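# Sort heavy parcels from cart into desk letter tray

## Task

The cart's top tier holds three identical-looking parcels; one or two are heavy and the others much lighter, which shows up as higher motor effort readings while a parcel is held. Every heavy parcel must end fully within the walls of the letter tray on the desk. Every light parcel must end on the cart's top tier, within its rim. At the end the gripper must have released everything and moved away, and nothing may count as placed if only the robot is holding it there. The robot must not fall over or finish leaning.

## Robot and tools

ROBOT. A Hello Robot Stretch 3: a two-wheel differential base (0.33 m long, 0.34 m wide), a lift on a mast, and one telescoping arm that reaches out to the robot's right side, ending in a wrist (yaw, pitch, roll) and a gripper. The base cannot slide sideways; to move the gripper forward or back along the arm's sideways line you drive the base. Turning on the spot pivots about the point between the drive wheels, 0.05 m behind the front edge; a stowed arm with folded wrist sweeps a 0.28 m radius, an unfolded level wrist reaches past that. Cameras: head_camera and nav_camera on the head (aimed by head_pan_rad, head_tilt_rad), wrist_camera on the gripper.

FRAMES. Base frame: origin on the floor between the drive wheels, x forward, y left, z up. hand_pose is reported in it, located where closed fingertips meet. Odometry frame is the base frame at the scene's start; base_odometry counts wheel turns, so slip looks like travel. Heading runs -3.142 to 3.142, left positive.

execute_actions takes "actions", a list run in order. Each action may hold "robot", "steps" (1 to 450 control steps at 30 per second, default 1) and "until" (needs steps; ends the action early once all its conditions hold). {"steps": n} alone waits. An empty list just reports state and images. "robot" is one command, a list of up to 8 commands run in sequence (items may be {"pause_s": s}, s at most 15), or {"stop": true}, which brakes everything and clears the queue. A command may contain:
- "base": exactly one of {"translate_m": d}, a relative drive of d metres from the current spot, forward positive, |d| at most 1; or {"rotate_rad": r}, a relative turn, counter-clockwise (left) positive, |r| at most 3.2.
- "joints": absolute targets by name; unnamed joints keep their targets. Ranges: lift_m 0 to 1.1 (arm height, m); arm_m 0 to 0.52 (extension, m); wrist_yaw_rad -1.345 to 4.42 (0 along the arm, positive swings toward the front, 3.0 folds over the base); wrist_pitch_rad -1.57 to 0.451 (0 level, negative tips fingers down); wrist_roll_rad -2.911 to 2.911; gripper_m -0.089 to 0.179 (larger is wider; actual fingertip gap is about 0.007 less when nearly shut, 0.025 less when wide, zero under 0.007); head_pan_rad -3.953 to 1.73 (0 forward, positive left, -1.57 looks along the arm); head_tilt_rad -1.53 to 0.419 (negative down).
- "contact_limits": {"arm_m": e}, effort percent 1 to 100 at which the arm motion halts; lasts until arm_m's next command; too low halts immediately.
One out-of-range number or invalid action rejects the entire call and nothing runs. New commands act at once and override older goals and the remainder of an old queue. Queued commands advance only after the prior one ends "done" (or "off_target" for base or gripper). Useful wait: "steps": 450, "until": {"robot": {"status": "ended"}}. Other conditions compare printed values, e.g. {"lift_m": [">", 0.3]} or {"base_status": ["!=", "moving"]}; "any" instead of "robot" fires when one motion ends.

zoom_image: {"camera": one of head_camera, nav_camera, wrist_camera, "region": [x0, y0, x1, y1]} in pixels of that camera's latest image, top-left origin, at most 504 by 504. Image sizes: head 896x504, nav 672x504 (fisheye), wrist 644x364.

Wait until all motion has ended first.

RESULTS. base_status shows progress in brackets (moved so far of goal). joint_goals, joint_status per joint (moving, done, off_target, contact_stop, time_out, stopped, not_commanded, torque_fault), measured_speeds, refusals count, queue state and queue_left. "refused:" or "dropped:" lines name the failing goal, counting from 0; "replaced:" reports how a superseded motion ended. on_its_own appears when the robot changed a goal itself, a joint went slack or servo off, a motor at rest reads out of its rest range, or base_tilt departs by 3 degrees or more. motor_effort is percent of maximum per motor, with bracketed peak; readings carry fixed bias and noise, so compare lift effort holding each parcel to identify heavy ones. lidar_m: 12 ranges in 30-degree sectors, first straight ahead, counter-clockwise (4th left, 7th behind, 10th right), plane 0.17 m high. wrist_depth_mm and head_depth_mm: 7x7 median depths.

GRIPPING. Command gripper_m below the parcel width to grasp; reopen at least 0.02 above where fingertips made contact. Readings and "done" do not prove a grasp; check images and effort. Over-squeezing triggers a stall guard that weakens grip; send a new value to regrip.

CAUTIONS. Fold or unfold the wrist only with lift_m 0.32 to 0.95, wrist_pitch_rad -0.4 and roll near 0; with yaw below -0.4 keep pitch at -0.5 or lower. Fast base motion (0.30 m/s, 1.9 rad/s) needs lift_m under 0.30, arm_m under 0.03, yaw above 2.54; otherwise 0.10 m/s, 0.63 rad/s. Pushing on something rigid with the gripper above about 0.45 m can tip the robot; never push again after a contact_stop; do not drive while holding or snagged on something fixed. If tilting, reverse the last move in small steps, free the gripper, and lower lift_m to about 0.2. Avoid drops, slams and long hard pushes, which can trip a wrist servo off for 10 s. A loose object may get nudged occasionally; recheck placements before finishing. End with the gripper open and clear of the parcels.

Each tool is called after "Request:" as name([rows], argument=value, ...), one row to a line, values as JSON.

## Session

I'll start by looking at the scene.

Request:
execute_actions(actions=[])

Scene clock: 0.00 s.
robot.base_odometry: x=+0.000 y=+0.000 heading=+0.000 (m, m, rad; robot's odometry frame)
robot.turned_by_wheels: +0.000 (rad since the last result)
robot.turned_by_imu: +0.000 (rad since the last result)
robot.base_tilt: forward=+0.7 right=-0.8 (deg)
robot.lidar_m: 2.01 2.22 2.28 2.04 1.68 1.21 1.37 1.56 1.55 1.75 2.11 1.78
robot.head_depth_mm: 2026 2057 2092 2092 2043 2001 1915 / 2150 2186 2230 2255 2289 2310 2163 / 2255 2364 2387 2435 2447 2496 2180 / 2260 2559 2578 2614 2673 2687 2191 / 2219 2761 2823 2873 2930 2872 2201 / 2214 3000 3065 3098 3154 3075 2220 / 2195 2875 2907 2905 2924 2860 2236
robot.base_status: not_commanded
robot.joint_positions: lift_m=+0.506 arm_m=+0.001 wrist_yaw_rad=+2.800 wrist_pitch_rad=-0.420 wrist_roll_rad=-0.006 gripper_m=+0.037 head_pan_rad=-0.008 head_tilt_rad=+0.009
robot.joint_goals: lift_m=+0.506 arm_m=+0.001 wrist_yaw_rad=+2.800 wrist_pitch_rad=-0.420 wrist_roll_rad=-0.006 gripper_m=+0.037 head_pan_rad=-0.008 head_tilt_rad=+0.009
robot.joint_status: lift_m=not_commanded arm_m=not_commanded wrist_yaw_rad=not_commanded wrist_pitch_rad=not_commanded wrist_roll_rad=not_commanded gripper_m=not_commanded head_pan_rad=not_commanded head_tilt_rad=not_commanded
robot.measured_speeds: translate_m=+0.000 rotate_rad=+0.000 lift_m=+0.000 arm_m=+0.000 wrist_yaw_rad=+0.000 wrist_pitch_rad=+0.000 wrist_roll_rad=+0.000 head_pan_rad=+0.000 head_tilt_rad=+0.000
robot: refusals=0 queue=idle queue_left=0
robot.motor_effort: left_wheel=+0 right_wheel=+1 lift_m=+27 arm_m=-2 wrist_yaw_rad=+1 wrist_pitch_rad=+6 wrist_roll_rad=+0 gripper_m=+0 head_pan_rad=+0 head_tilt_rad=+2 (%)
robot.hand_pose: x=+0.0538 y=+0.0648 z=+0.5188 quat_wxyz=(+0.263, +0.704, +0.029, +0.659) (m; robot's base frame)
robot.wrist_depth_mm: - - - - - - - / - - - - - - - / - - - - - - - / - - - - - - - / 949 981 950 928 964 926 919 / 796 - 806 800 - 785 772 / 694 - 680 688 680 678 667
pictures: head_camera (sideways: a quarter turn clockwise sets it upright), nav_camera (sideways: a quarter turn counterclockwise sets it upright), wrist_camera
Images, in order (width x height): head_camera 896x504, nav_camera 672x504, wrist_camera 644x364.

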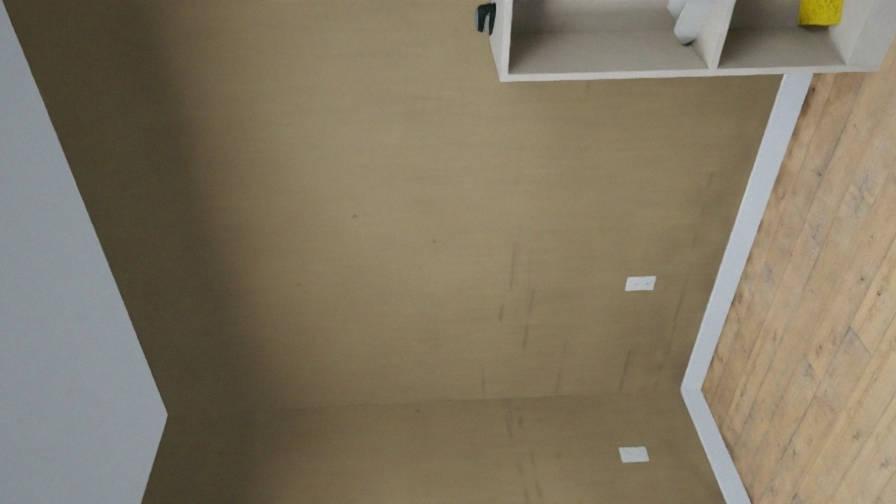

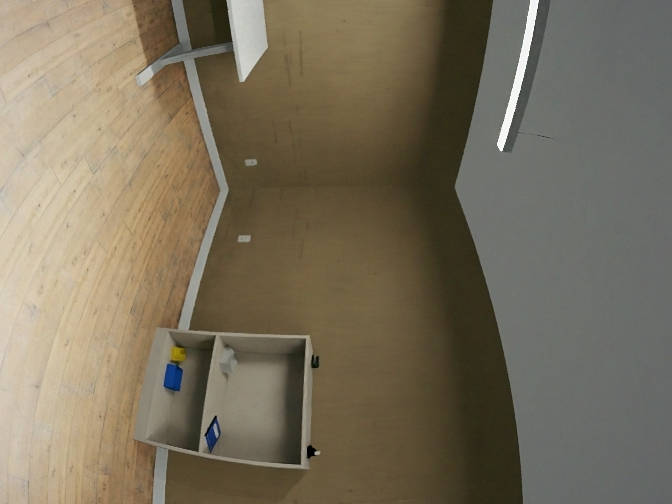

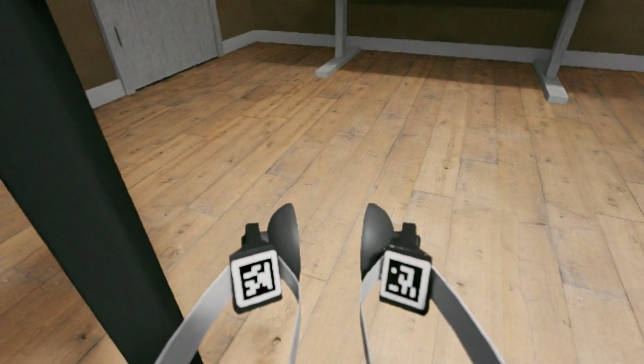

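Request:
execute_actions([
  {"robot": {"joints": {"head_pan_rad": 1.3, "head_tilt_rad": -0.5}}, "steps": 150, "until": {"robot": {"status": "ended"}}},
])

Scene clock: 13.37 s.
robot.base_odometry: x=+0.000 y=+0.000 heading=+0.000 (m, m, rad; robot's odometry frame)
robot.turned_by_wheels: +0.000 (rad since the last result)
robot.turned_by_imu: -0.001 (rad since the last result)
robot.base_tilt: forward=+0.8 right=-0.9 (deg)
robot.lidar_m: 2.00 2.21 2.28 2.04 1.68 1.21 1.37 1.55 1.55 1.75 2.11 1.78
robot.head_depth_mm: 2159 2282 2558 2400 1865 1523 1287 / 2238 2328 2641 2398 1876 1526 1295 / 2309 2423 2642 2428 1885 1533 1300 / 2405 2573 2916 2439 1874 1535 1301 / 2488 2741 2953 2450 1887 1540 1304 / 2529 2700 2916 2427 1891 1541 1308 / 2256 2351 2468 2437 1908 1546 1310
robot.base_status: not_commanded
robot.joint_positions: lift_m=+0.506 arm_m=+0.001 wrist_yaw_rad=+2.800 wrist_pitch_rad=-0.420 wrist_roll_rad=-0.006 gripper_m=+0.037 head_pan_rad=+1.293 head_tilt_rad=-0.493
robot.joint_goals: lift_m=+0.506 arm_m=+0.001 wrist_yaw_rad=+2.800 wrist_pitch_rad=-0.420 wrist_roll_rad=-0.006 gripper_m=+0.037 head_pan_rad=+1.300 head_tilt_rad=-0.500
robot.joint_status: lift_m=not_commanded arm_m=not_commanded wrist_yaw_rad=not_commanded wrist_pitch_rad=not_commanded wrist_roll_rad=not_commanded gripper_m=not_commanded head_pan_rad=done head_tilt_rad=done
robot.measured_speeds: translate_m=+0.000 rotate_rad=+0.000 lift_m=+0.000 arm_m=+0.000 wrist_yaw_rad=+0.000 wrist_pitch_rad=+0.000 wrist_roll_rad=+0.000 head_pan_rad=+0.000 head_tilt_rad=+0.000
robot: refusals=0 queue=done queue_left=0
robot.motor_effort: left_wheel=+0(0) right_wheel=+1(1) lift_m=+27(27) arm_m=-2(1) wrist_yaw_rad=+0(1) wrist_pitch_rad=+6(6) wrist_roll_rad=+0(0) gripper_m=+0(0) head_pan_rad=+2(28) head_tilt_rad=-3(23) (%)
robot.hand_pose: x=+0.0538 y=+0.0648 z=+0.5188 quat_wxyz=(+0.263, +0.704, +0.029, +0.659) (m; robot's base frame)
robot.wrist_depth_mm: - - - - - - - / - - - - - - - / - - - - - - - / - - - - - - - / 944 977 941 931 968 927 923 / 806 - 824 781 - 777 777 / 698 - 685 679 678 675 667
pictures: head_camera (sideways: a quarter turn clockwise sets it upright), nav_camera (sideways: a quarter turn counterclockwise sets it upright), wrist_camera
Images, in order (width x height): head_camera 896x504, nav_camera 672x504, wrist_camera 644x364.

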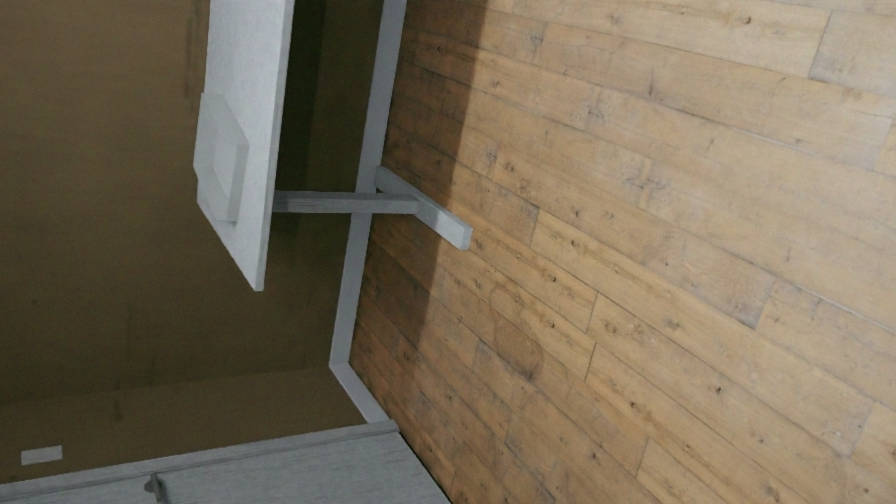

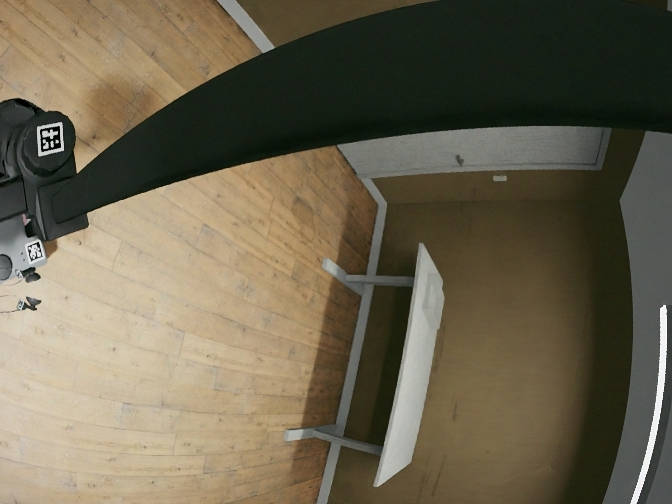

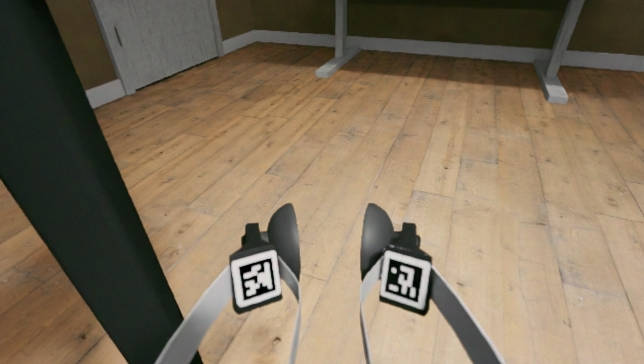

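Request:
execute_actions([
  {"robot": {"joints": {"head_pan_rad": -1.6, "head_tilt_rad": -0.5}}, "steps": 150, "until": {"robot": {"status": "ended"}}},
])

Scene clock: 23.40 s.
robot.base_odometry: x=+0.000 y=+0.000 heading=+0.000 (m, m, rad; robot's odometry frame)
robot.turned_by_wheels: +0.000 (rad since the last result)
robot.turned_by_imu: -0.001 (rad since the last result)
robot.base_tilt: forward=+0.8 right=-0.8 (deg)
robot.lidar_m: 2.00 2.22 2.28 2.04 1.68 1.22 1.37 1.55 1.55 1.75 2.11 1.79
robot.head_depth_mm: 1941 1646 1626 1771 1856 1527 1291 / 2082 1726 1745 1911 1878 1537 1295 / 2195 1822 1889 2092 1876 1525 1302 / 2352 2567 2828 2427 1872 1526 1295 / 2509 2742 2941 2430 1883 1536 1296 / 2382 2560 2745 2448 1885 1544 1307 / 2189 2320 2483 2457 1899 1551 1309
robot.base_status: not_commanded
robot.joint_positions: lift_m=+0.506 arm_m=+0.001 wrist_yaw_rad=+2.800 wrist_pitch_rad=-0.420 wrist_roll_rad=-0.006 gripper_m=+0.037 head_pan_rad=-1.593 head_tilt_rad=-0.494
robot.joint_goals: lift_m=+0.506 arm_m=+0.001 wrist_yaw_rad=+2.800 wrist_pitch_rad=-0.420 wrist_roll_rad=-0.006 gripper_m=+0.037 head_pan_rad=-1.600 head_tilt_rad=-0.500
robot.joint_status: lift_m=not_commanded arm_m=not_commanded wrist_yaw_rad=not_commanded wrist_pitch_rad=not_commanded wrist_roll_rad=not_commanded gripper_m=not_commanded head_pan_rad=done head_tilt_rad=done
robot.measured_speeds: translate_m=+0.000 rotate_rad=+0.000 lift_m=+0.000 arm_m=+0.000 wrist_yaw_rad=+0.000 wrist_pitch_rad=+0.000 wrist_roll_rad=+0.000 head_pan_rad=+0.000 head_tilt_rad=+0.000
robot: refusals=0 queue=done queue_left=0
robot.motor_effort: left_wheel=+0(0) right_wheel=+0(1) lift_m=+27(27) arm_m=-2(2) wrist_yaw_rad=+0(0) wrist_pitch_rad=+6(6) wrist_roll_rad=+0(0) gripper_m=+0(1) head_pan_rad=-2(28) head_tilt_rad=-2(2) (%)
robot.hand_pose: x=+0.0538 y=+0.0648 z=+0.5188 quat_wxyz=(+0.263, +0.704, +0.029, +0.659) (m; robot's base frame)
robot.wrist_depth_mm: - - - - - - - / - - - - - - - / - - - - - - - / - - - - - - - / 945 973 967 941 959 923 916 / 812 - 820 790 - 780 778 / 696 - 687 682 683 671 660
pictures: head_camera (sideways: a quarter turn clockwise sets it upright), nav_camera (sideways: a quarter turn counterclockwise sets it upright), wrist_camera
Images, in order (width x height): head_camera 896x504, nav_camera 672x504, wrist_camera 644x364.

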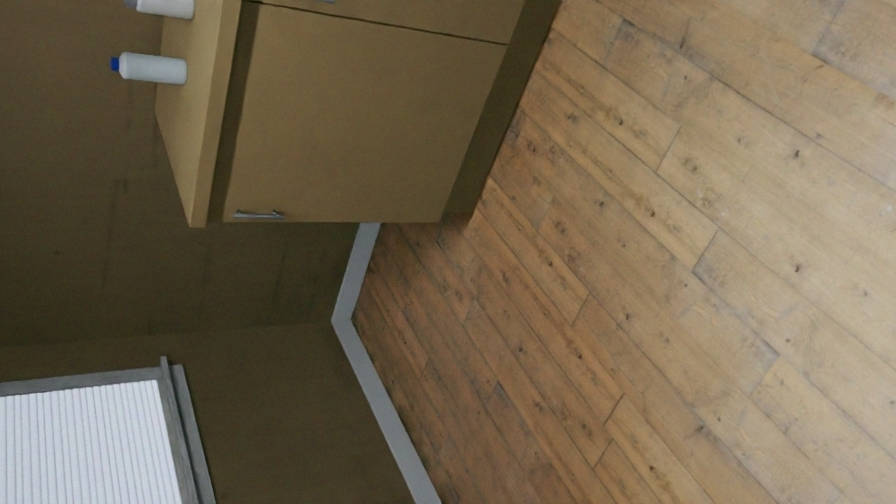

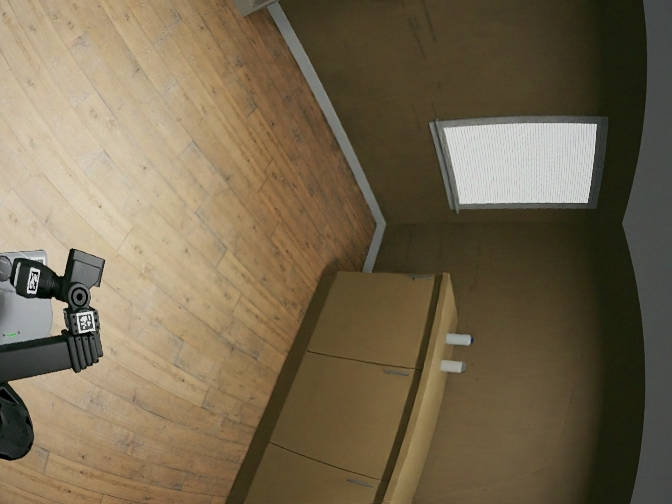

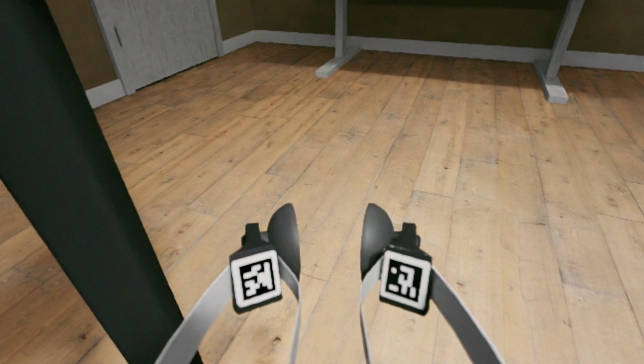

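Request:
execute_actions([
  {"robot": {"joints": {"head_pan_rad": -3.3, "head_tilt_rad": -0.5}}, "steps": 150, "until": {"robot": {"status": "ended"}}},
])

Scene clock: 30.47 s.
robot.base_odometry: x=+0.000 y=+0.000 heading=+0.000 (m, m, rad; robot's odometry frame)
robot.turned_by_wheels: +0.000 (rad since the last result)
robot.turned_by_imu: -0.001 (rad since the last result)
robot.base_tilt: forward=+0.8 right=-0.8 (deg)
robot.lidar_m: 2.00 2.22 2.28 2.03 1.68 1.22 1.38 1.55 1.55 1.75 2.11 1.78
robot.head_depth_mm: 1429 1538 1549 1759 1794 1517 1293 / 1490 1609 1587 1608 1707 1533 1297 / 1556 1699 1621 1759 1770 1532 1294 / 1653 1801 1948 2143 1830 1532 1293 / 1731 1911 2116 2293 1887 1540 1299 / 1836 2030 2269 2398 1887 1537 1305 / 1947 2172 2450 2432 1909 1544 1304
robot.base_status: not_commanded
robot.joint_positions: lift_m=+0.506 arm_m=+0.001 wrist_yaw_rad=+2.800 wrist_pitch_rad=-0.420 wrist_roll_rad=-0.006 gripper_m=+0.037 head_pan_rad=-3.293 head_tilt_rad=-0.494
robot.joint_goals: lift_m=+0.506 arm_m=+0.001 wrist_yaw_rad=+2.800 wrist_pitch_rad=-0.420 wrist_roll_rad=-0.006 gripper_m=+0.037 head_pan_rad=-3.300 head_tilt_rad=-0.500
robot.joint_status: lift_m=not_commanded arm_m=not_commanded wrist_yaw_rad=not_commanded wrist_pitch_rad=not_commanded wrist_roll_rad=not_commanded gripper_m=not_commanded head_pan_rad=done head_tilt_rad=done
robot.measured_speeds: translate_m=+0.000 rotate_rad=+0.000 lift_m=+0.000 arm_m=+0.000 wrist_yaw_rad=+0.000 wrist_pitch_rad=+0.000 wrist_roll_rad=+0.000 head_pan_rad=+0.000 head_tilt_rad=+0.000
robot: refusals=0 queue=done queue_left=0
robot.motor_effort: left_wheel=+0(0) right_wheel=+1(1) lift_m=+26(27) arm_m=-2(1) wrist_yaw_rad=+1(0) wrist_pitch_rad=+6(6) wrist_roll_rad=+0(0) gripper_m=+0(1) head_pan_rad=-2(27) head_tilt_rad=-3(2) (%)
robot.hand_pose: x=+0.0538 y=+0.0648 z=+0.5188 quat_wxyz=(+0.263, +0.704, +0.029, +0.659) (m; robot's base frame)
robot.wrist_depth_mm: - - - - - - - / - - - - - - - / - - - - - - - / - - - - - - - / 953 966 963 948 964 926 914 / 796 - 810 789 - 784 781 / 693 - 673 689 674 675 671
pictures: head_camera (sideways: a quarter turn clockwise sets it upright), nav_camera (sideways: a quarter turn counterclockwise sets it upright), wrist_camera
Images, in order (width x height): head_camera 896x504, nav_camera 672x504, wrist_camera 644x364.

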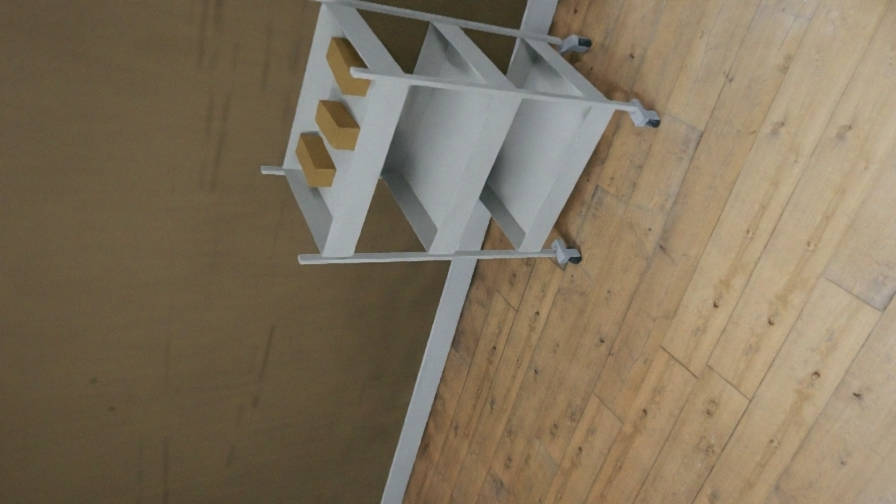

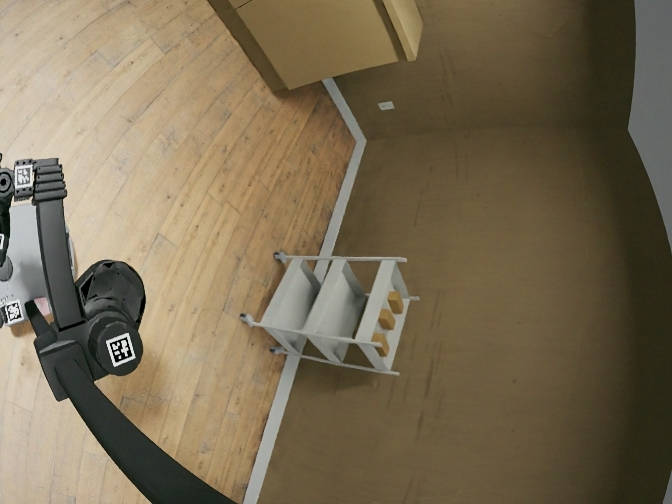

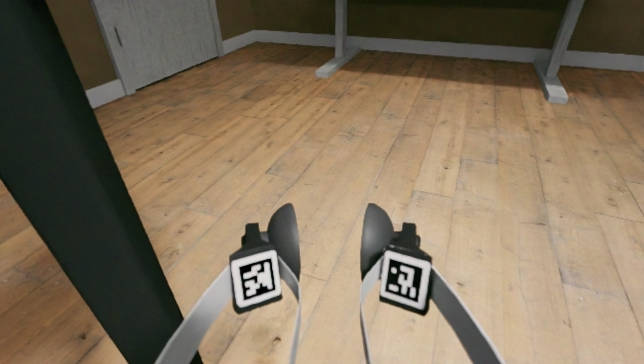

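Request:
zoom_image(camera="head_camera", region=[240, 0, 500, 280])

Region (240, 0, 500, 280) of head_camera's 896x504 image, scaled by 1.800, with more detail than that image has; it fills the left 468 columns of this view, and the rest is white.

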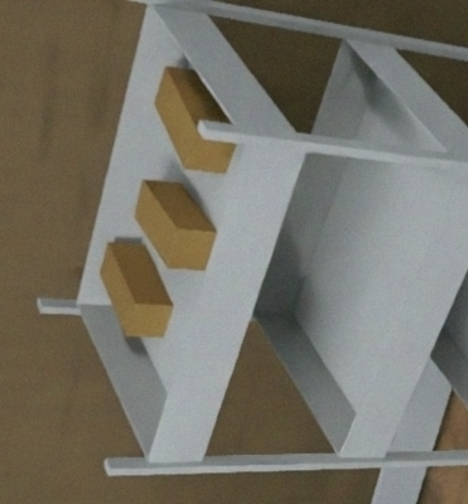

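Request:
execute_actions([
  {"robot": [{"base": {"rotate_rad": -0.10}, "joints": {"lift_m": 0.28}}, {"base": {"translate_m": -1.0}, "joints": {"head_pan_rad": -1.6, "head_tilt_rad": -0.85}}, {"base": {"rotate_rad": -2.29}, "joints": {"lift_m": 0.92}}], "steps": 450, "until": {"robot": {"status": "ended"}}},
])

Scene clock: 164.77 s.
robot.base_odometry: x=-0.995 y=+0.100 heading=-2.390 (m, m, rad; robot's odometry frame)
robot.turned_by_wheels: -2.390 (rad since the last result)
robot.turned_by_imu: -2.401 (rad since the last result)
robot.base_tilt: forward=+0.7 right=-0.9 (deg)
robot.lidar_m: 1.03 0.97 1.25 2.92 2.97 3.04 2.74 1.38 0.41 0.40 0.42 1.09
robot.head_depth_mm: 831 966 1149 - - 1258 1133 / 814 942 1035 - - 1216 1131 / 797 926 874 772 - - - / 783 907 892 801 - - - / 769 885 892 820 - 1166 - / 756 867 868 791 - 1158 1134 / 743 850 932 771 917 1241 1135
robot.base_status: done (rotate_rad -2.2898 of -2.2900)
robot.joint_positions: lift_m=+0.920 arm_m=+0.001 wrist_yaw_rad=+2.800 wrist_pitch_rad=-0.420 wrist_roll_rad=-0.006 gripper_m=+0.037 head_pan_rad=-1.607 head_tilt_rad=-0.840
robot.joint_goals: lift_m=+0.920 arm_m=+0.001 wrist_yaw_rad=+2.800 wrist_pitch_rad=-0.420 wrist_roll_rad=-0.006 gripper_m=+0.037 head_pan_rad=-1.600 head_tilt_rad=-0.850
robot.joint_status: lift_m=done arm_m=not_commanded wrist_yaw_rad=not_commanded wrist_pitch_rad=not_commanded wrist_roll_rad=not_commanded gripper_m=not_commanded head_pan_rad=done head_tilt_rad=done
robot.measured_speeds: translate_m=+0.000 rotate_rad=+0.000 lift_m=+0.000 arm_m=+0.000 wrist_yaw_rad=+0.000 wrist_pitch_rad=+0.000 wrist_roll_rad=+0.000 head_pan_rad=+0.000 head_tilt_rad=+0.000
robot: refusals=0 queue=done queue_left=0
robot.motor_effort: left_wheel=+3(9) right_wheel=-4(10) lift_m=+36(39) arm_m=-2(2) wrist_yaw_rad=+0(0) wrist_pitch_rad=+6(6) wrist_roll_rad=+0(0) gripper_m=+0(0) head_pan_rad=+2(27) head_tilt_rad=-3(20) (%)
robot.hand_pose: x=+0.0538 y=+0.0648 z=+0.9317 quat_wxyz=(+0.263, +0.704, +0.029, +0.659) (m; robot's base frame)
robot.wrist_depth_mm: - - - - - - 831 / - - - - - - 846 / - - - - - - 860 / - - - - - - 901 / - - - - - - 924 / - - - - - - - / - - - - - - -
pictures: head_camera (sideways: a quarter turn clockwise sets it upright), nav_camera (sideways: a quarter turn counterclockwise sets it upright), wrist_camera
Images, in order (width x height): head_camera 896x504, nav_camera 672x504, wrist_camera 644x364.

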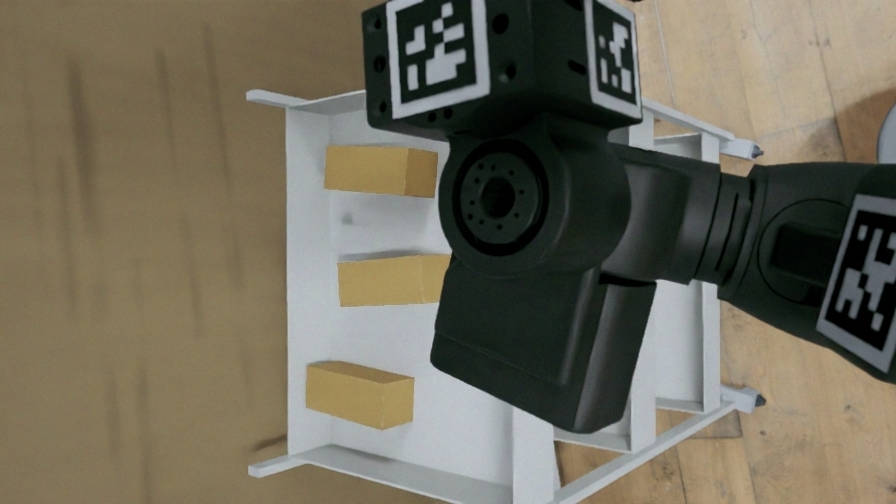

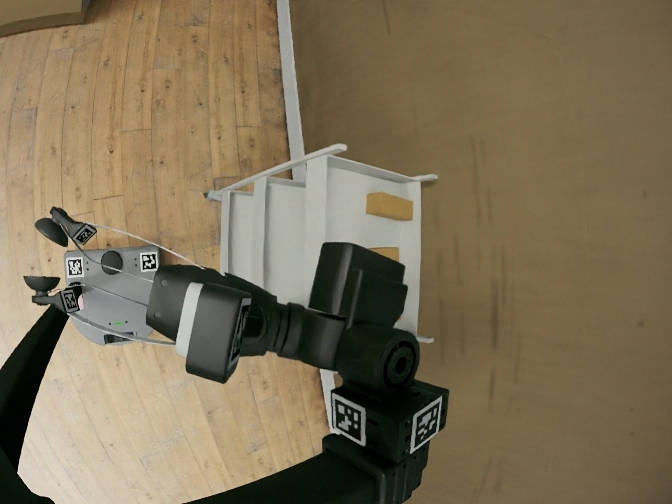

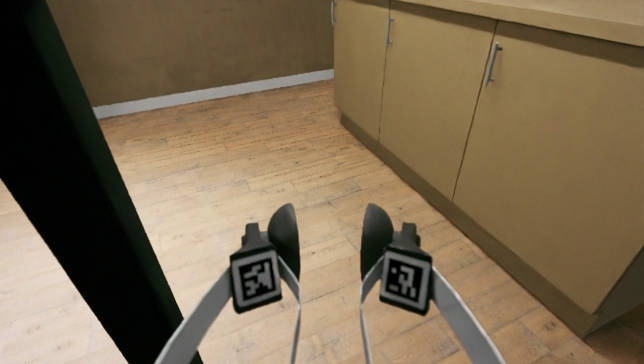

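Request:
execute_actions([
  {"robot": [{"joints": {"wrist_yaw_rad": 0.0, "wrist_pitch_rad": -1.5, "gripper_m": 0.12}}, {"joints": {"lift_m": 1.0, "arm_m": 0.33}}], "steps": 300, "until": {"robot": {"status": "ended"}}},
])

Scene clock: 198.77 s.
robot.base_odometry: x=-0.995 y=+0.100 heading=-2.390 (m, m, rad; robot's odometry frame)
robot.turned_by_wheels: +0.000 (rad since the last result)
robot.turned_by_imu: -0.001 (rad since the last result)
robot.base_tilt: forward=+0.7 right=-0.8 (deg)
robot.lidar_m: 1.03 0.97 1.25 2.93 2.96 3.04 2.74 1.38 0.41 0.40 0.42 1.09
robot.head_depth_mm: 857 968 1165 1404 1384 1251 1133 / 828 940 893 780 858 1221 1133 / 823 924 874 765 945 1166 1142 / - - 889 768 941 1166 1131 / 765 897 891 769 945 1162 1137 / 756 868 867 785 943 1153 1133 / 743 852 929 768 915 1241 1134
robot.base_status: done (rotate_rad -2.2898 of -2.2900)
robot.joint_positions: lift_m=+1.000 arm_m=+0.330 wrist_yaw_rad=+0.001 wrist_pitch_rad=-1.496 wrist_roll_rad=-0.006 gripper_m=+0.120 head_pan_rad=-1.607 head_tilt_rad=-0.840
robot.joint_goals: lift_m=+1.000 arm_m=+0.330 wrist_yaw_rad=+0.000 wrist_pitch_rad=-1.500 wrist_roll_rad=-0.006 gripper_m=+0.120 head_pan_rad=-1.600 head_tilt_rad=-0.850
robot.joint_status: lift_m=done arm_m=done wrist_yaw_rad=done wrist_pitch_rad=done wrist_roll_rad=not_commanded gripper_m=done head_pan_rad=done head_tilt_rad=done
robot.measured_speeds: translate_m=+0.000 rotate_rad=+0.000 lift_m=+0.000 arm_m=+0.000 wrist_yaw_rad=+0.000 wrist_pitch_rad=+0.000 wrist_roll_rad=+0.000 head_pan_rad=+0.000 head_tilt_rad=+0.000
robot: refusals=0 queue=done queue_left=0
robot.motor_effort: left_wheel=+3(4) right_wheel=-4(4) lift_m=+36(39) arm_m=+1(0) wrist_yaw_rad=-2(6) wrist_pitch_rad=-2(6) wrist_roll_rad=+0(0) gripper_m=+0(98) head_pan_rad=+2(2) head_tilt_rad=-3(3) (%)
robot.hand_pose: x=-0.0216 y=-0.4699 z=+0.8809 quat_wxyz=(+0.520, +0.483, -0.516, -0.479) (m; robot's base frame)
robot.wrist_depth_mm: 733 333 364 315 359 327 - / - 373 374 322 328 344 - / - 383 382 377 375 372 - / - 388 387 386 383 379 - / - 385 391 391 389 385 - / - - - - 359 - - / - - - - - - -
pictures: head_camera (sideways: a quarter turn clockwise sets it upright), nav_camera (sideways: a quarter turn counterclockwise sets it upright), wrist_camera
Images, in order (width x height): head_camera 896x504, nav_camera 672x504, wrist_camera 644x364.

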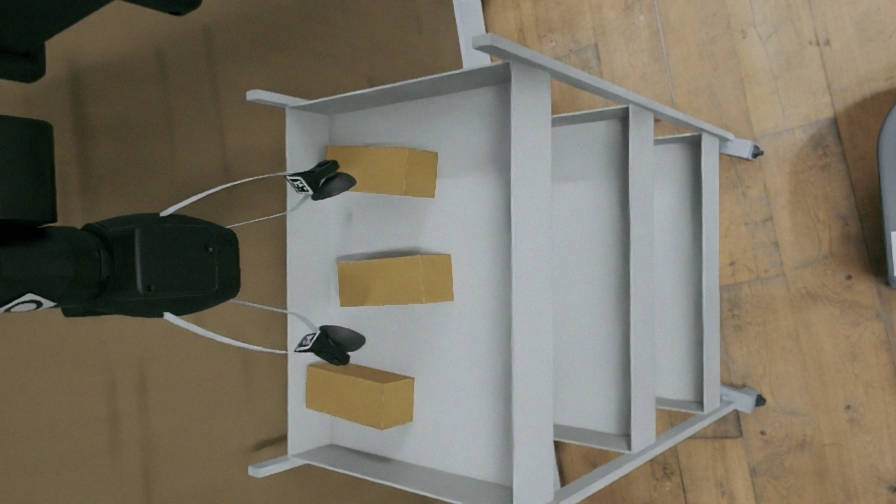

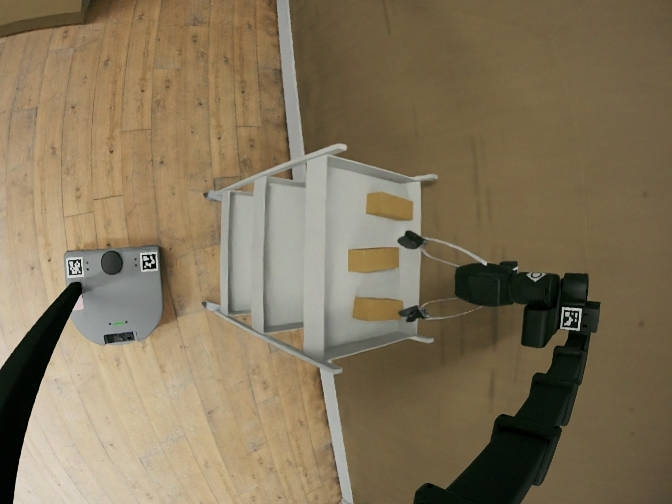

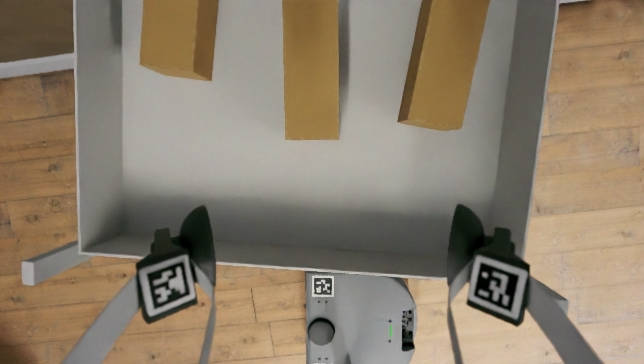

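Request:
zoom_image(camera="wrist_camera", region=[100, 0, 560, 300])

Request:
zoom_image(camera="head_camera", region=[230, 30, 580, 504])

Region (100, 0, 560, 300) of wrist_camera's 644x364 image, scaled by 1.096; it fills the top 329 rows of this view, and the rest is white.

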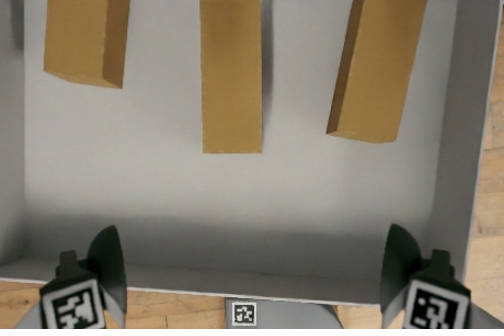

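Region (230, 30, 580, 504) of head_camera's 896x504 image, scaled by 1.063, with more detail than that image has; it fills the left 372 columns of this view, and the rest is white.

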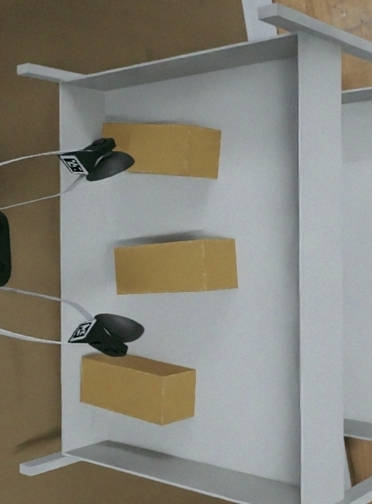

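Request:
execute_actions([
  {"robot": {"base": {"translate_m": 0.017}, "joints": {"lift_m": 0.90, "arm_m": 0.445, "gripper_m": 0.095}}, "steps": 200, "until": {"robot": {"status": "ended"}}},
])

Scene clock: 291.57 s.
robot.base_odometry: x=-1.007 y=+0.088 heading=-2.390 (m, m, rad; robot's odometry frame)
robot.turned_by_wheels: +0.000 (rad since the last result)
robot.turned_by_imu: -0.001 (rad since the last result)
robot.base_tilt: forward=+0.7 right=-0.8 (deg)
robot.lidar_m: 1.04 0.96 1.23 2.92 2.96 3.07 2.76 1.37 0.41 0.40 0.42 1.09
robot.head_depth_mm: 815 - - 725 1354 1258 1131 / - - 871 782 871 1203 1131 / - 921 872 768 942 1163 1143 / - 889 875 766 944 1167 1131 / 767 879 872 785 945 1166 1132 / 753 867 869 785 923 1152 1132 / 742 849 958 771 1344 1261 1136
robot.base_status: done (translate_m +0.0170 of +0.0170)
robot.joint_positions: lift_m=+0.900 arm_m=+0.445 wrist_yaw_rad=+0.001 wrist_pitch_rad=-1.496 wrist_roll_rad=-0.006 gripper_m=+0.095 head_pan_rad=-1.607 head_tilt_rad=-0.840
robot.joint_goals: lift_m=+0.900 arm_m=+0.445 wrist_yaw_rad=+0.000 wrist_pitch_rad=-1.500 wrist_roll_rad=-0.006 gripper_m=+0.095 head_pan_rad=-1.600 head_tilt_rad=-0.850
robot.joint_status: lift_m=done arm_m=done wrist_yaw_rad=done wrist_pitch_rad=done wrist_roll_rad=not_commanded gripper_m=done head_pan_rad=done head_tilt_rad=done
robot.measured_speeds: translate_m=+0.000 rotate_rad=+0.000 lift_m=+0.000 arm_m=+0.000 wrist_yaw_rad=+0.000 wrist_pitch_rad=+0.000 wrist_roll_rad=+0.000 head_pan_rad=+0.000 head_tilt_rad=+0.000
robot: refusals=0 queue=done queue_left=0
robot.motor_effort: left_wheel=+3(6) right_wheel=-3(6) lift_m=+16(39) arm_m=+0(0) wrist_yaw_rad=-2(1) wrist_pitch_rad=-2(2) wrist_roll_rad=+0(0) gripper_m=-1(94) head_pan_rad=+2(3) head_tilt_rad=-4(3) (%)
robot.hand_pose: x=-0.0216 y=-0.5848 z=+0.7819 quat_wxyz=(+0.520, +0.483, -0.516, -0.479) (m; robot's base frame)
robot.wrist_depth_mm: 254 222 259 265 251 239 227 / 258 225 273 273 270 269 266 / 261 230 279 226 276 224 245 / 265 233 285 230 281 227 253 / 269 291 289 235 287 231 263 / 272 298 295 238 292 236 257 / 282 303 300 298 298 296 256
pictures: head_camera (sideways: a quarter turn clockwise sets it upright), nav_camera (sideways: a quarter turn counterclockwise sets it upright), wrist_camera
Images, in order (width x height): head_camera 896x504, nav_camera 672x504, wrist_camera 644x364.

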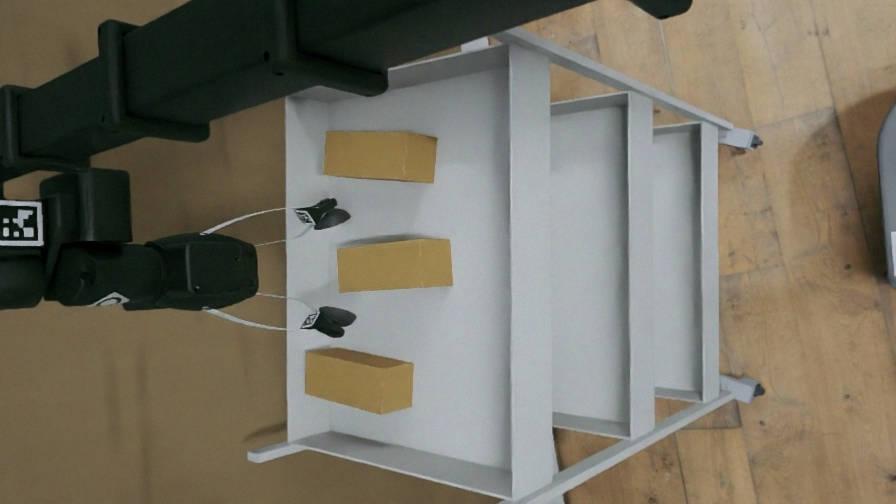

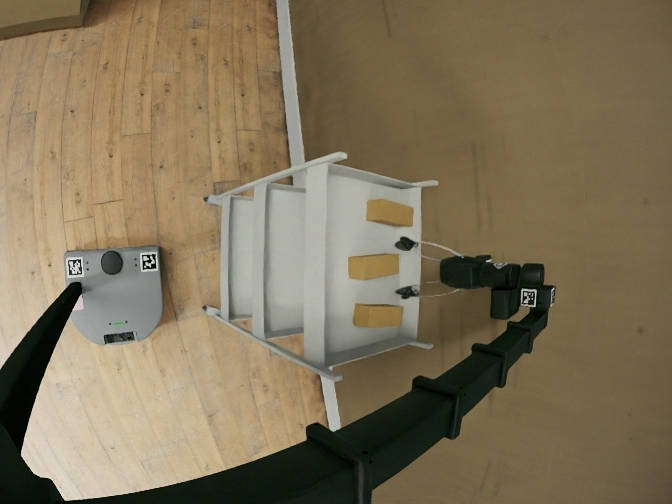

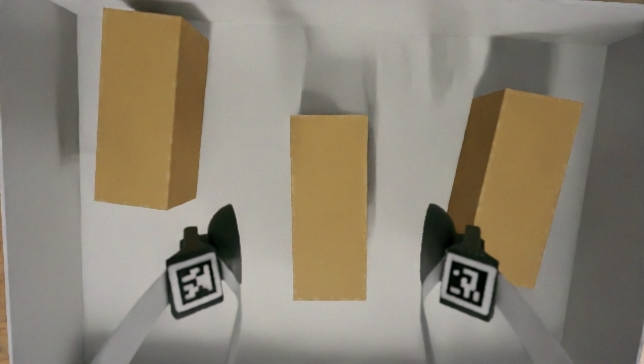

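Request:
execute_actions([
  {"robot": {"joints": {"lift_m": 0.832, "arm_m": 0.452}}, "steps": 200, "until": {"robot": {"status": "ended"}}},
])

Scene clock: 323.33 s.
robot.base_odometry: x=-1.007 y=+0.088 heading=-2.390 (m, m, rad; robot's odometry frame)
robot.turned_by_wheels: +0.000 (rad since the last result)
robot.turned_by_imu: -0.001 (rad since the last result)
robot.base_tilt: forward=+0.7 right=-1.0 (deg)
robot.lidar_m: 1.04 0.95 1.23 2.93 2.96 3.06 2.76 1.38 0.41 0.40 0.42 1.09
robot.head_depth_mm: 829 960 1136 - - 1248 1128 / 805 - - 767 907 1197 1132 / 762 962 895 769 946 1163 1139 / 745 - 872 765 946 1161 1136 / 763 881 892 784 949 1163 1133 / 753 867 868 784 924 1155 1139 / 741 851 957 769 1348 1261 1137
robot.base_status: done (translate_m +0.0170 of +0.0170)
robot.joint_positions: lift_m=+0.832 arm_m=+0.452 wrist_yaw_rad=+0.001 wrist_pitch_rad=-1.496 wrist_roll_rad=-0.006 gripper_m=+0.095 head_pan_rad=-1.607 head_tilt_rad=-0.840
robot.joint_goals: lift_m=+0.832 arm_m=+0.452 wrist_yaw_rad=+0.000 wrist_pitch_rad=-1.500 wrist_roll_rad=-0.006 gripper_m=+0.095 head_pan_rad=-1.600 head_tilt_rad=-0.850
robot.joint_status: lift_m=done arm_m=done wrist_yaw_rad=done wrist_pitch_rad=done wrist_roll_rad=not_commanded gripper_m=done head_pan_rad=done head_tilt_rad=done
robot.measured_speeds: translate_m=+0.000 rotate_rad=+0.000 lift_m=+0.000 arm_m=+0.000 wrist_yaw_rad=+0.000 wrist_pitch_rad=+0.000 wrist_roll_rad=+0.000 head_pan_rad=+0.000 head_tilt_rad=+0.000
robot: refusals=0 queue=done queue_left=0
robot.motor_effort: left_wheel=+4(4) right_wheel=-3(2) lift_m=+16(16) arm_m=+0(0) wrist_yaw_rad=-2(1) wrist_pitch_rad=-2(2) wrist_roll_rad=+0(0) gripper_m=+0(1) head_pan_rad=+2(2) head_tilt_rad=-3(3) (%)
robot.hand_pose: x=-0.0216 y=-0.5918 z=+0.7139 quat_wxyz=(+0.520, +0.483, -0.516, -0.480) (m; robot's base frame)
robot.wrist_depth_mm: 155 173 204 203 201 199 198 / 158 179 207 206 204 204 201 / 161 185 211 158 207 206 155 / 163 192 216 160 211 201 157 / 167 218 218 163 216 183 160 / 225 225 222 167 220 165 163 / 232 229 228 170 223 224 167
pictures: head_camera (sideways: a quarter turn clockwise sets it upright), nav_camera (sideways: a quarter turn counterclockwise sets it upright), wrist_camera
Images, in order (width x height): head_camera 896x504, nav_camera 672x504, wrist_camera 644x364.

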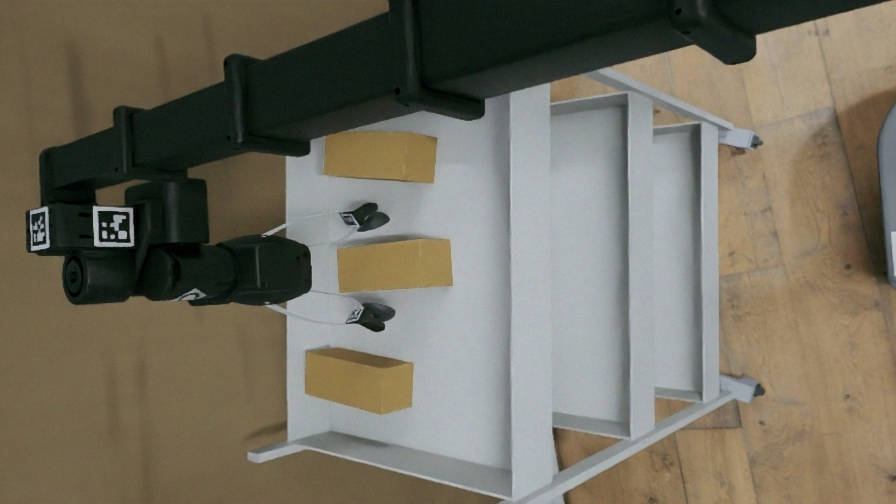

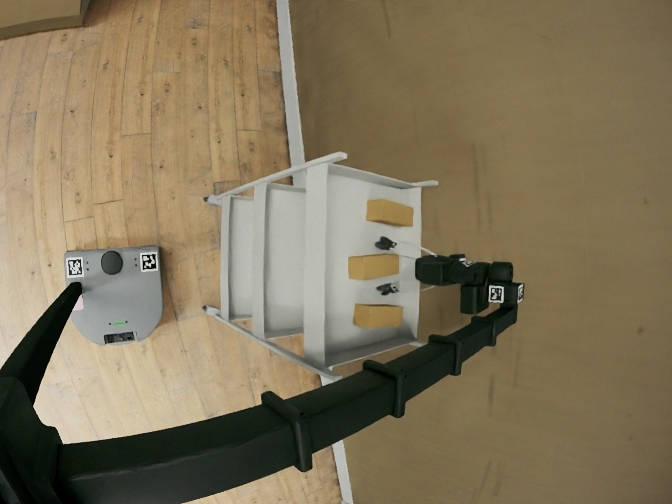

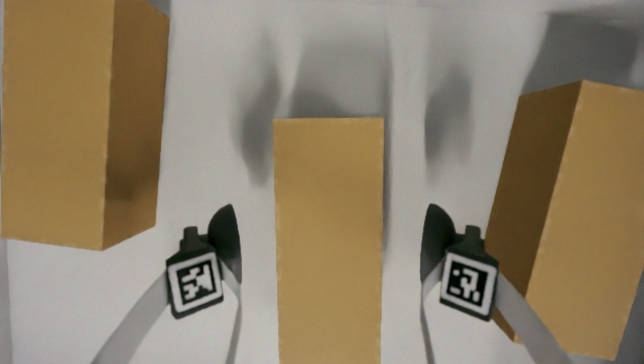

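Request:
zoom_image(camera="head_camera", region=[280, 170, 480, 350])

Region (280, 170, 480, 350) of head_camera's 896x504 image, scaled by 2.520, with more detail than that image has; it fills the top 454 rows of this view, and the rest is white.

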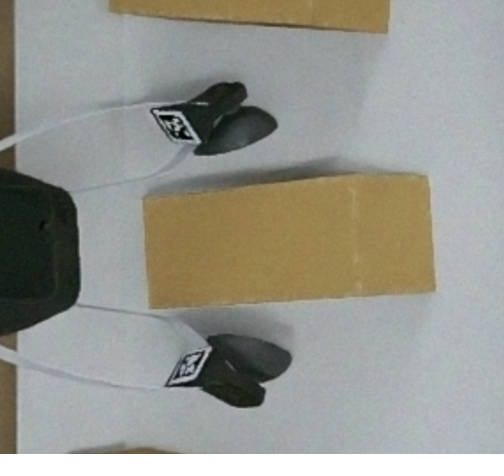

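Request:
execute_actions([
  {"robot": {"joints": {"lift_m": 0.811}}, "steps": 200, "until": {"robot": {"status": "ended"}}},
])

Scene clock: 356.63 s.
robot.base_odometry: x=-1.007 y=+0.088 heading=-2.390 (m, m, rad; robot's odometry frame)
robot.turned_by_wheels: +0.000 (rad since the last result)
robot.turned_by_imu: +0.000 (rad since the last result)
robot.base_tilt: forward=+0.8 right=-0.9 (deg)
robot.lidar_m: 1.04 0.95 1.23 2.93 2.97 3.06 2.76 1.37 0.41 0.40 0.42 1.09
robot.head_depth_mm: 828 966 1147 - - - 1115 / 810 924 - 767 946 1199 1133 / 773 - 883 768 944 1166 1143 / 756 - 868 766 943 1168 1133 / 765 881 893 786 945 1170 1134 / 754 865 871 785 924 1155 1131 / 741 849 956 771 1344 1262 1134
robot.base_status: done (translate_m +0.0170 of +0.0170)
robot.joint_positions: lift_m=+0.811 arm_m=+0.452 wrist_yaw_rad=+0.001 wrist_pitch_rad=-1.496 wrist_roll_rad=-0.006 gripper_m=+0.095 head_pan_rad=-1.607 head_tilt_rad=-0.840
robot.joint_goals: lift_m=+0.811 arm_m=+0.452 wrist_yaw_rad=+0.000 wrist_pitch_rad=-1.500 wrist_roll_rad=-0.006 gripper_m=+0.095 head_pan_rad=-1.600 head_tilt_rad=-0.850
robot.joint_status: lift_m=done arm_m=done wrist_yaw_rad=done wrist_pitch_rad=done wrist_roll_rad=not_commanded gripper_m=done head_pan_rad=done head_tilt_rad=done
robot.measured_speeds: translate_m=+0.000 rotate_rad=+0.000 lift_m=+0.000 arm_m=+0.000 wrist_yaw_rad=+0.000 wrist_pitch_rad=+0.000 wrist_roll_rad=+0.000 head_pan_rad=+0.000 head_tilt_rad=+0.000
robot: refusals=0 queue=done queue_left=0
robot.motor_effort: left_wheel=+3(4) right_wheel=-3(2) lift_m=+16(16) arm_m=+0(0) wrist_yaw_rad=-1(2) wrist_pitch_rad=-2(2) wrist_roll_rad=+0(0) gripper_m=-1(0) head_pan_rad=+3(2) head_tilt_rad=-4(4) (%)
robot.hand_pose: x=-0.0216 y=-0.5918 z=+0.6929 quat_wxyz=(+0.520, +0.483, -0.516, -0.480) (m; robot's base frame)
robot.wrist_depth_mm: 135 173 183 183 181 180 178 / 137 179 186 186 184 183 168 / 140 185 189 137 187 186 138 / 142 191 194 139 190 189 137 / 145 197 196 142 193 182 139 / 204 202 200 144 197 161 142 / 208 206 204 147 200 200 144
pictures: head_camera (sideways: a quarter turn clockwise sets it upright), nav_camera (sideways: a quarter turn counterclockwise sets it upright), wrist_camera
Images, in order (width x height): head_camera 896x504, nav_camera 672x504, wrist_camera 644x364.

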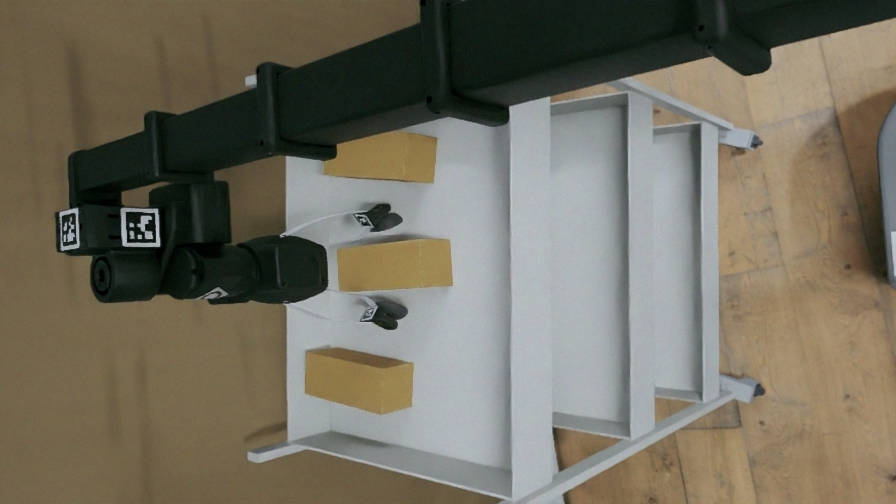

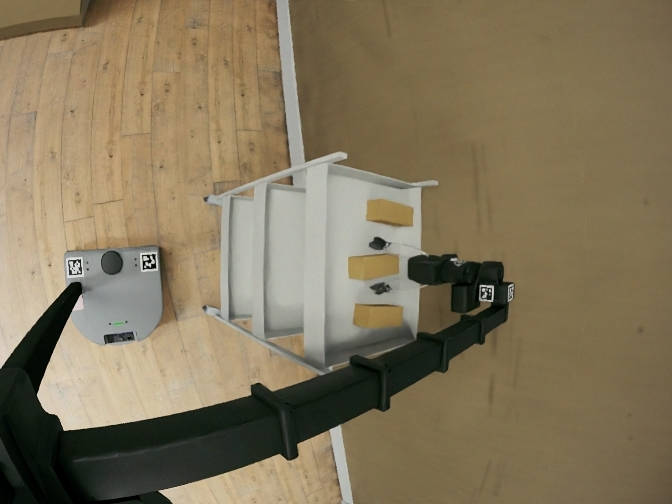

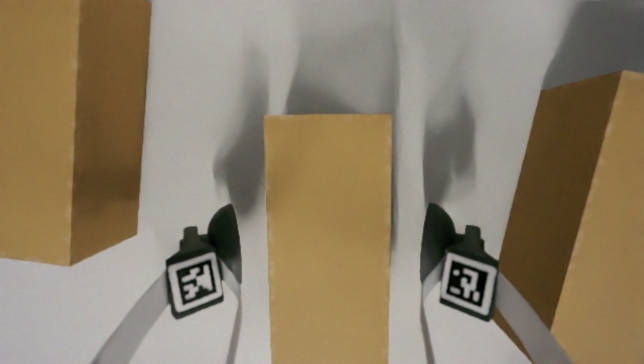

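Request:
zoom_image(camera="head_camera", region=[280, 170, 480, 350])

Region (280, 170, 480, 350) of head_camera's 896x504 image, scaled by 2.520, with more detail than that image has; it fills the top 454 rows of this view, and the rest is white.

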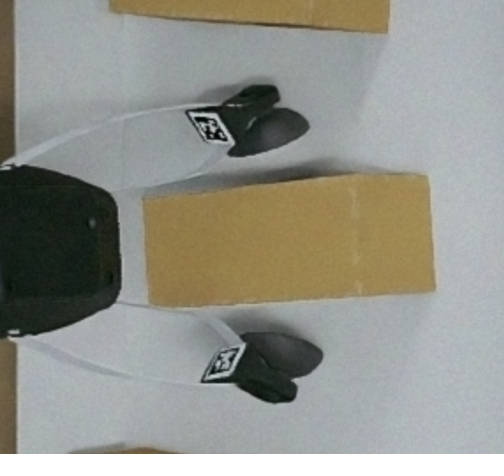

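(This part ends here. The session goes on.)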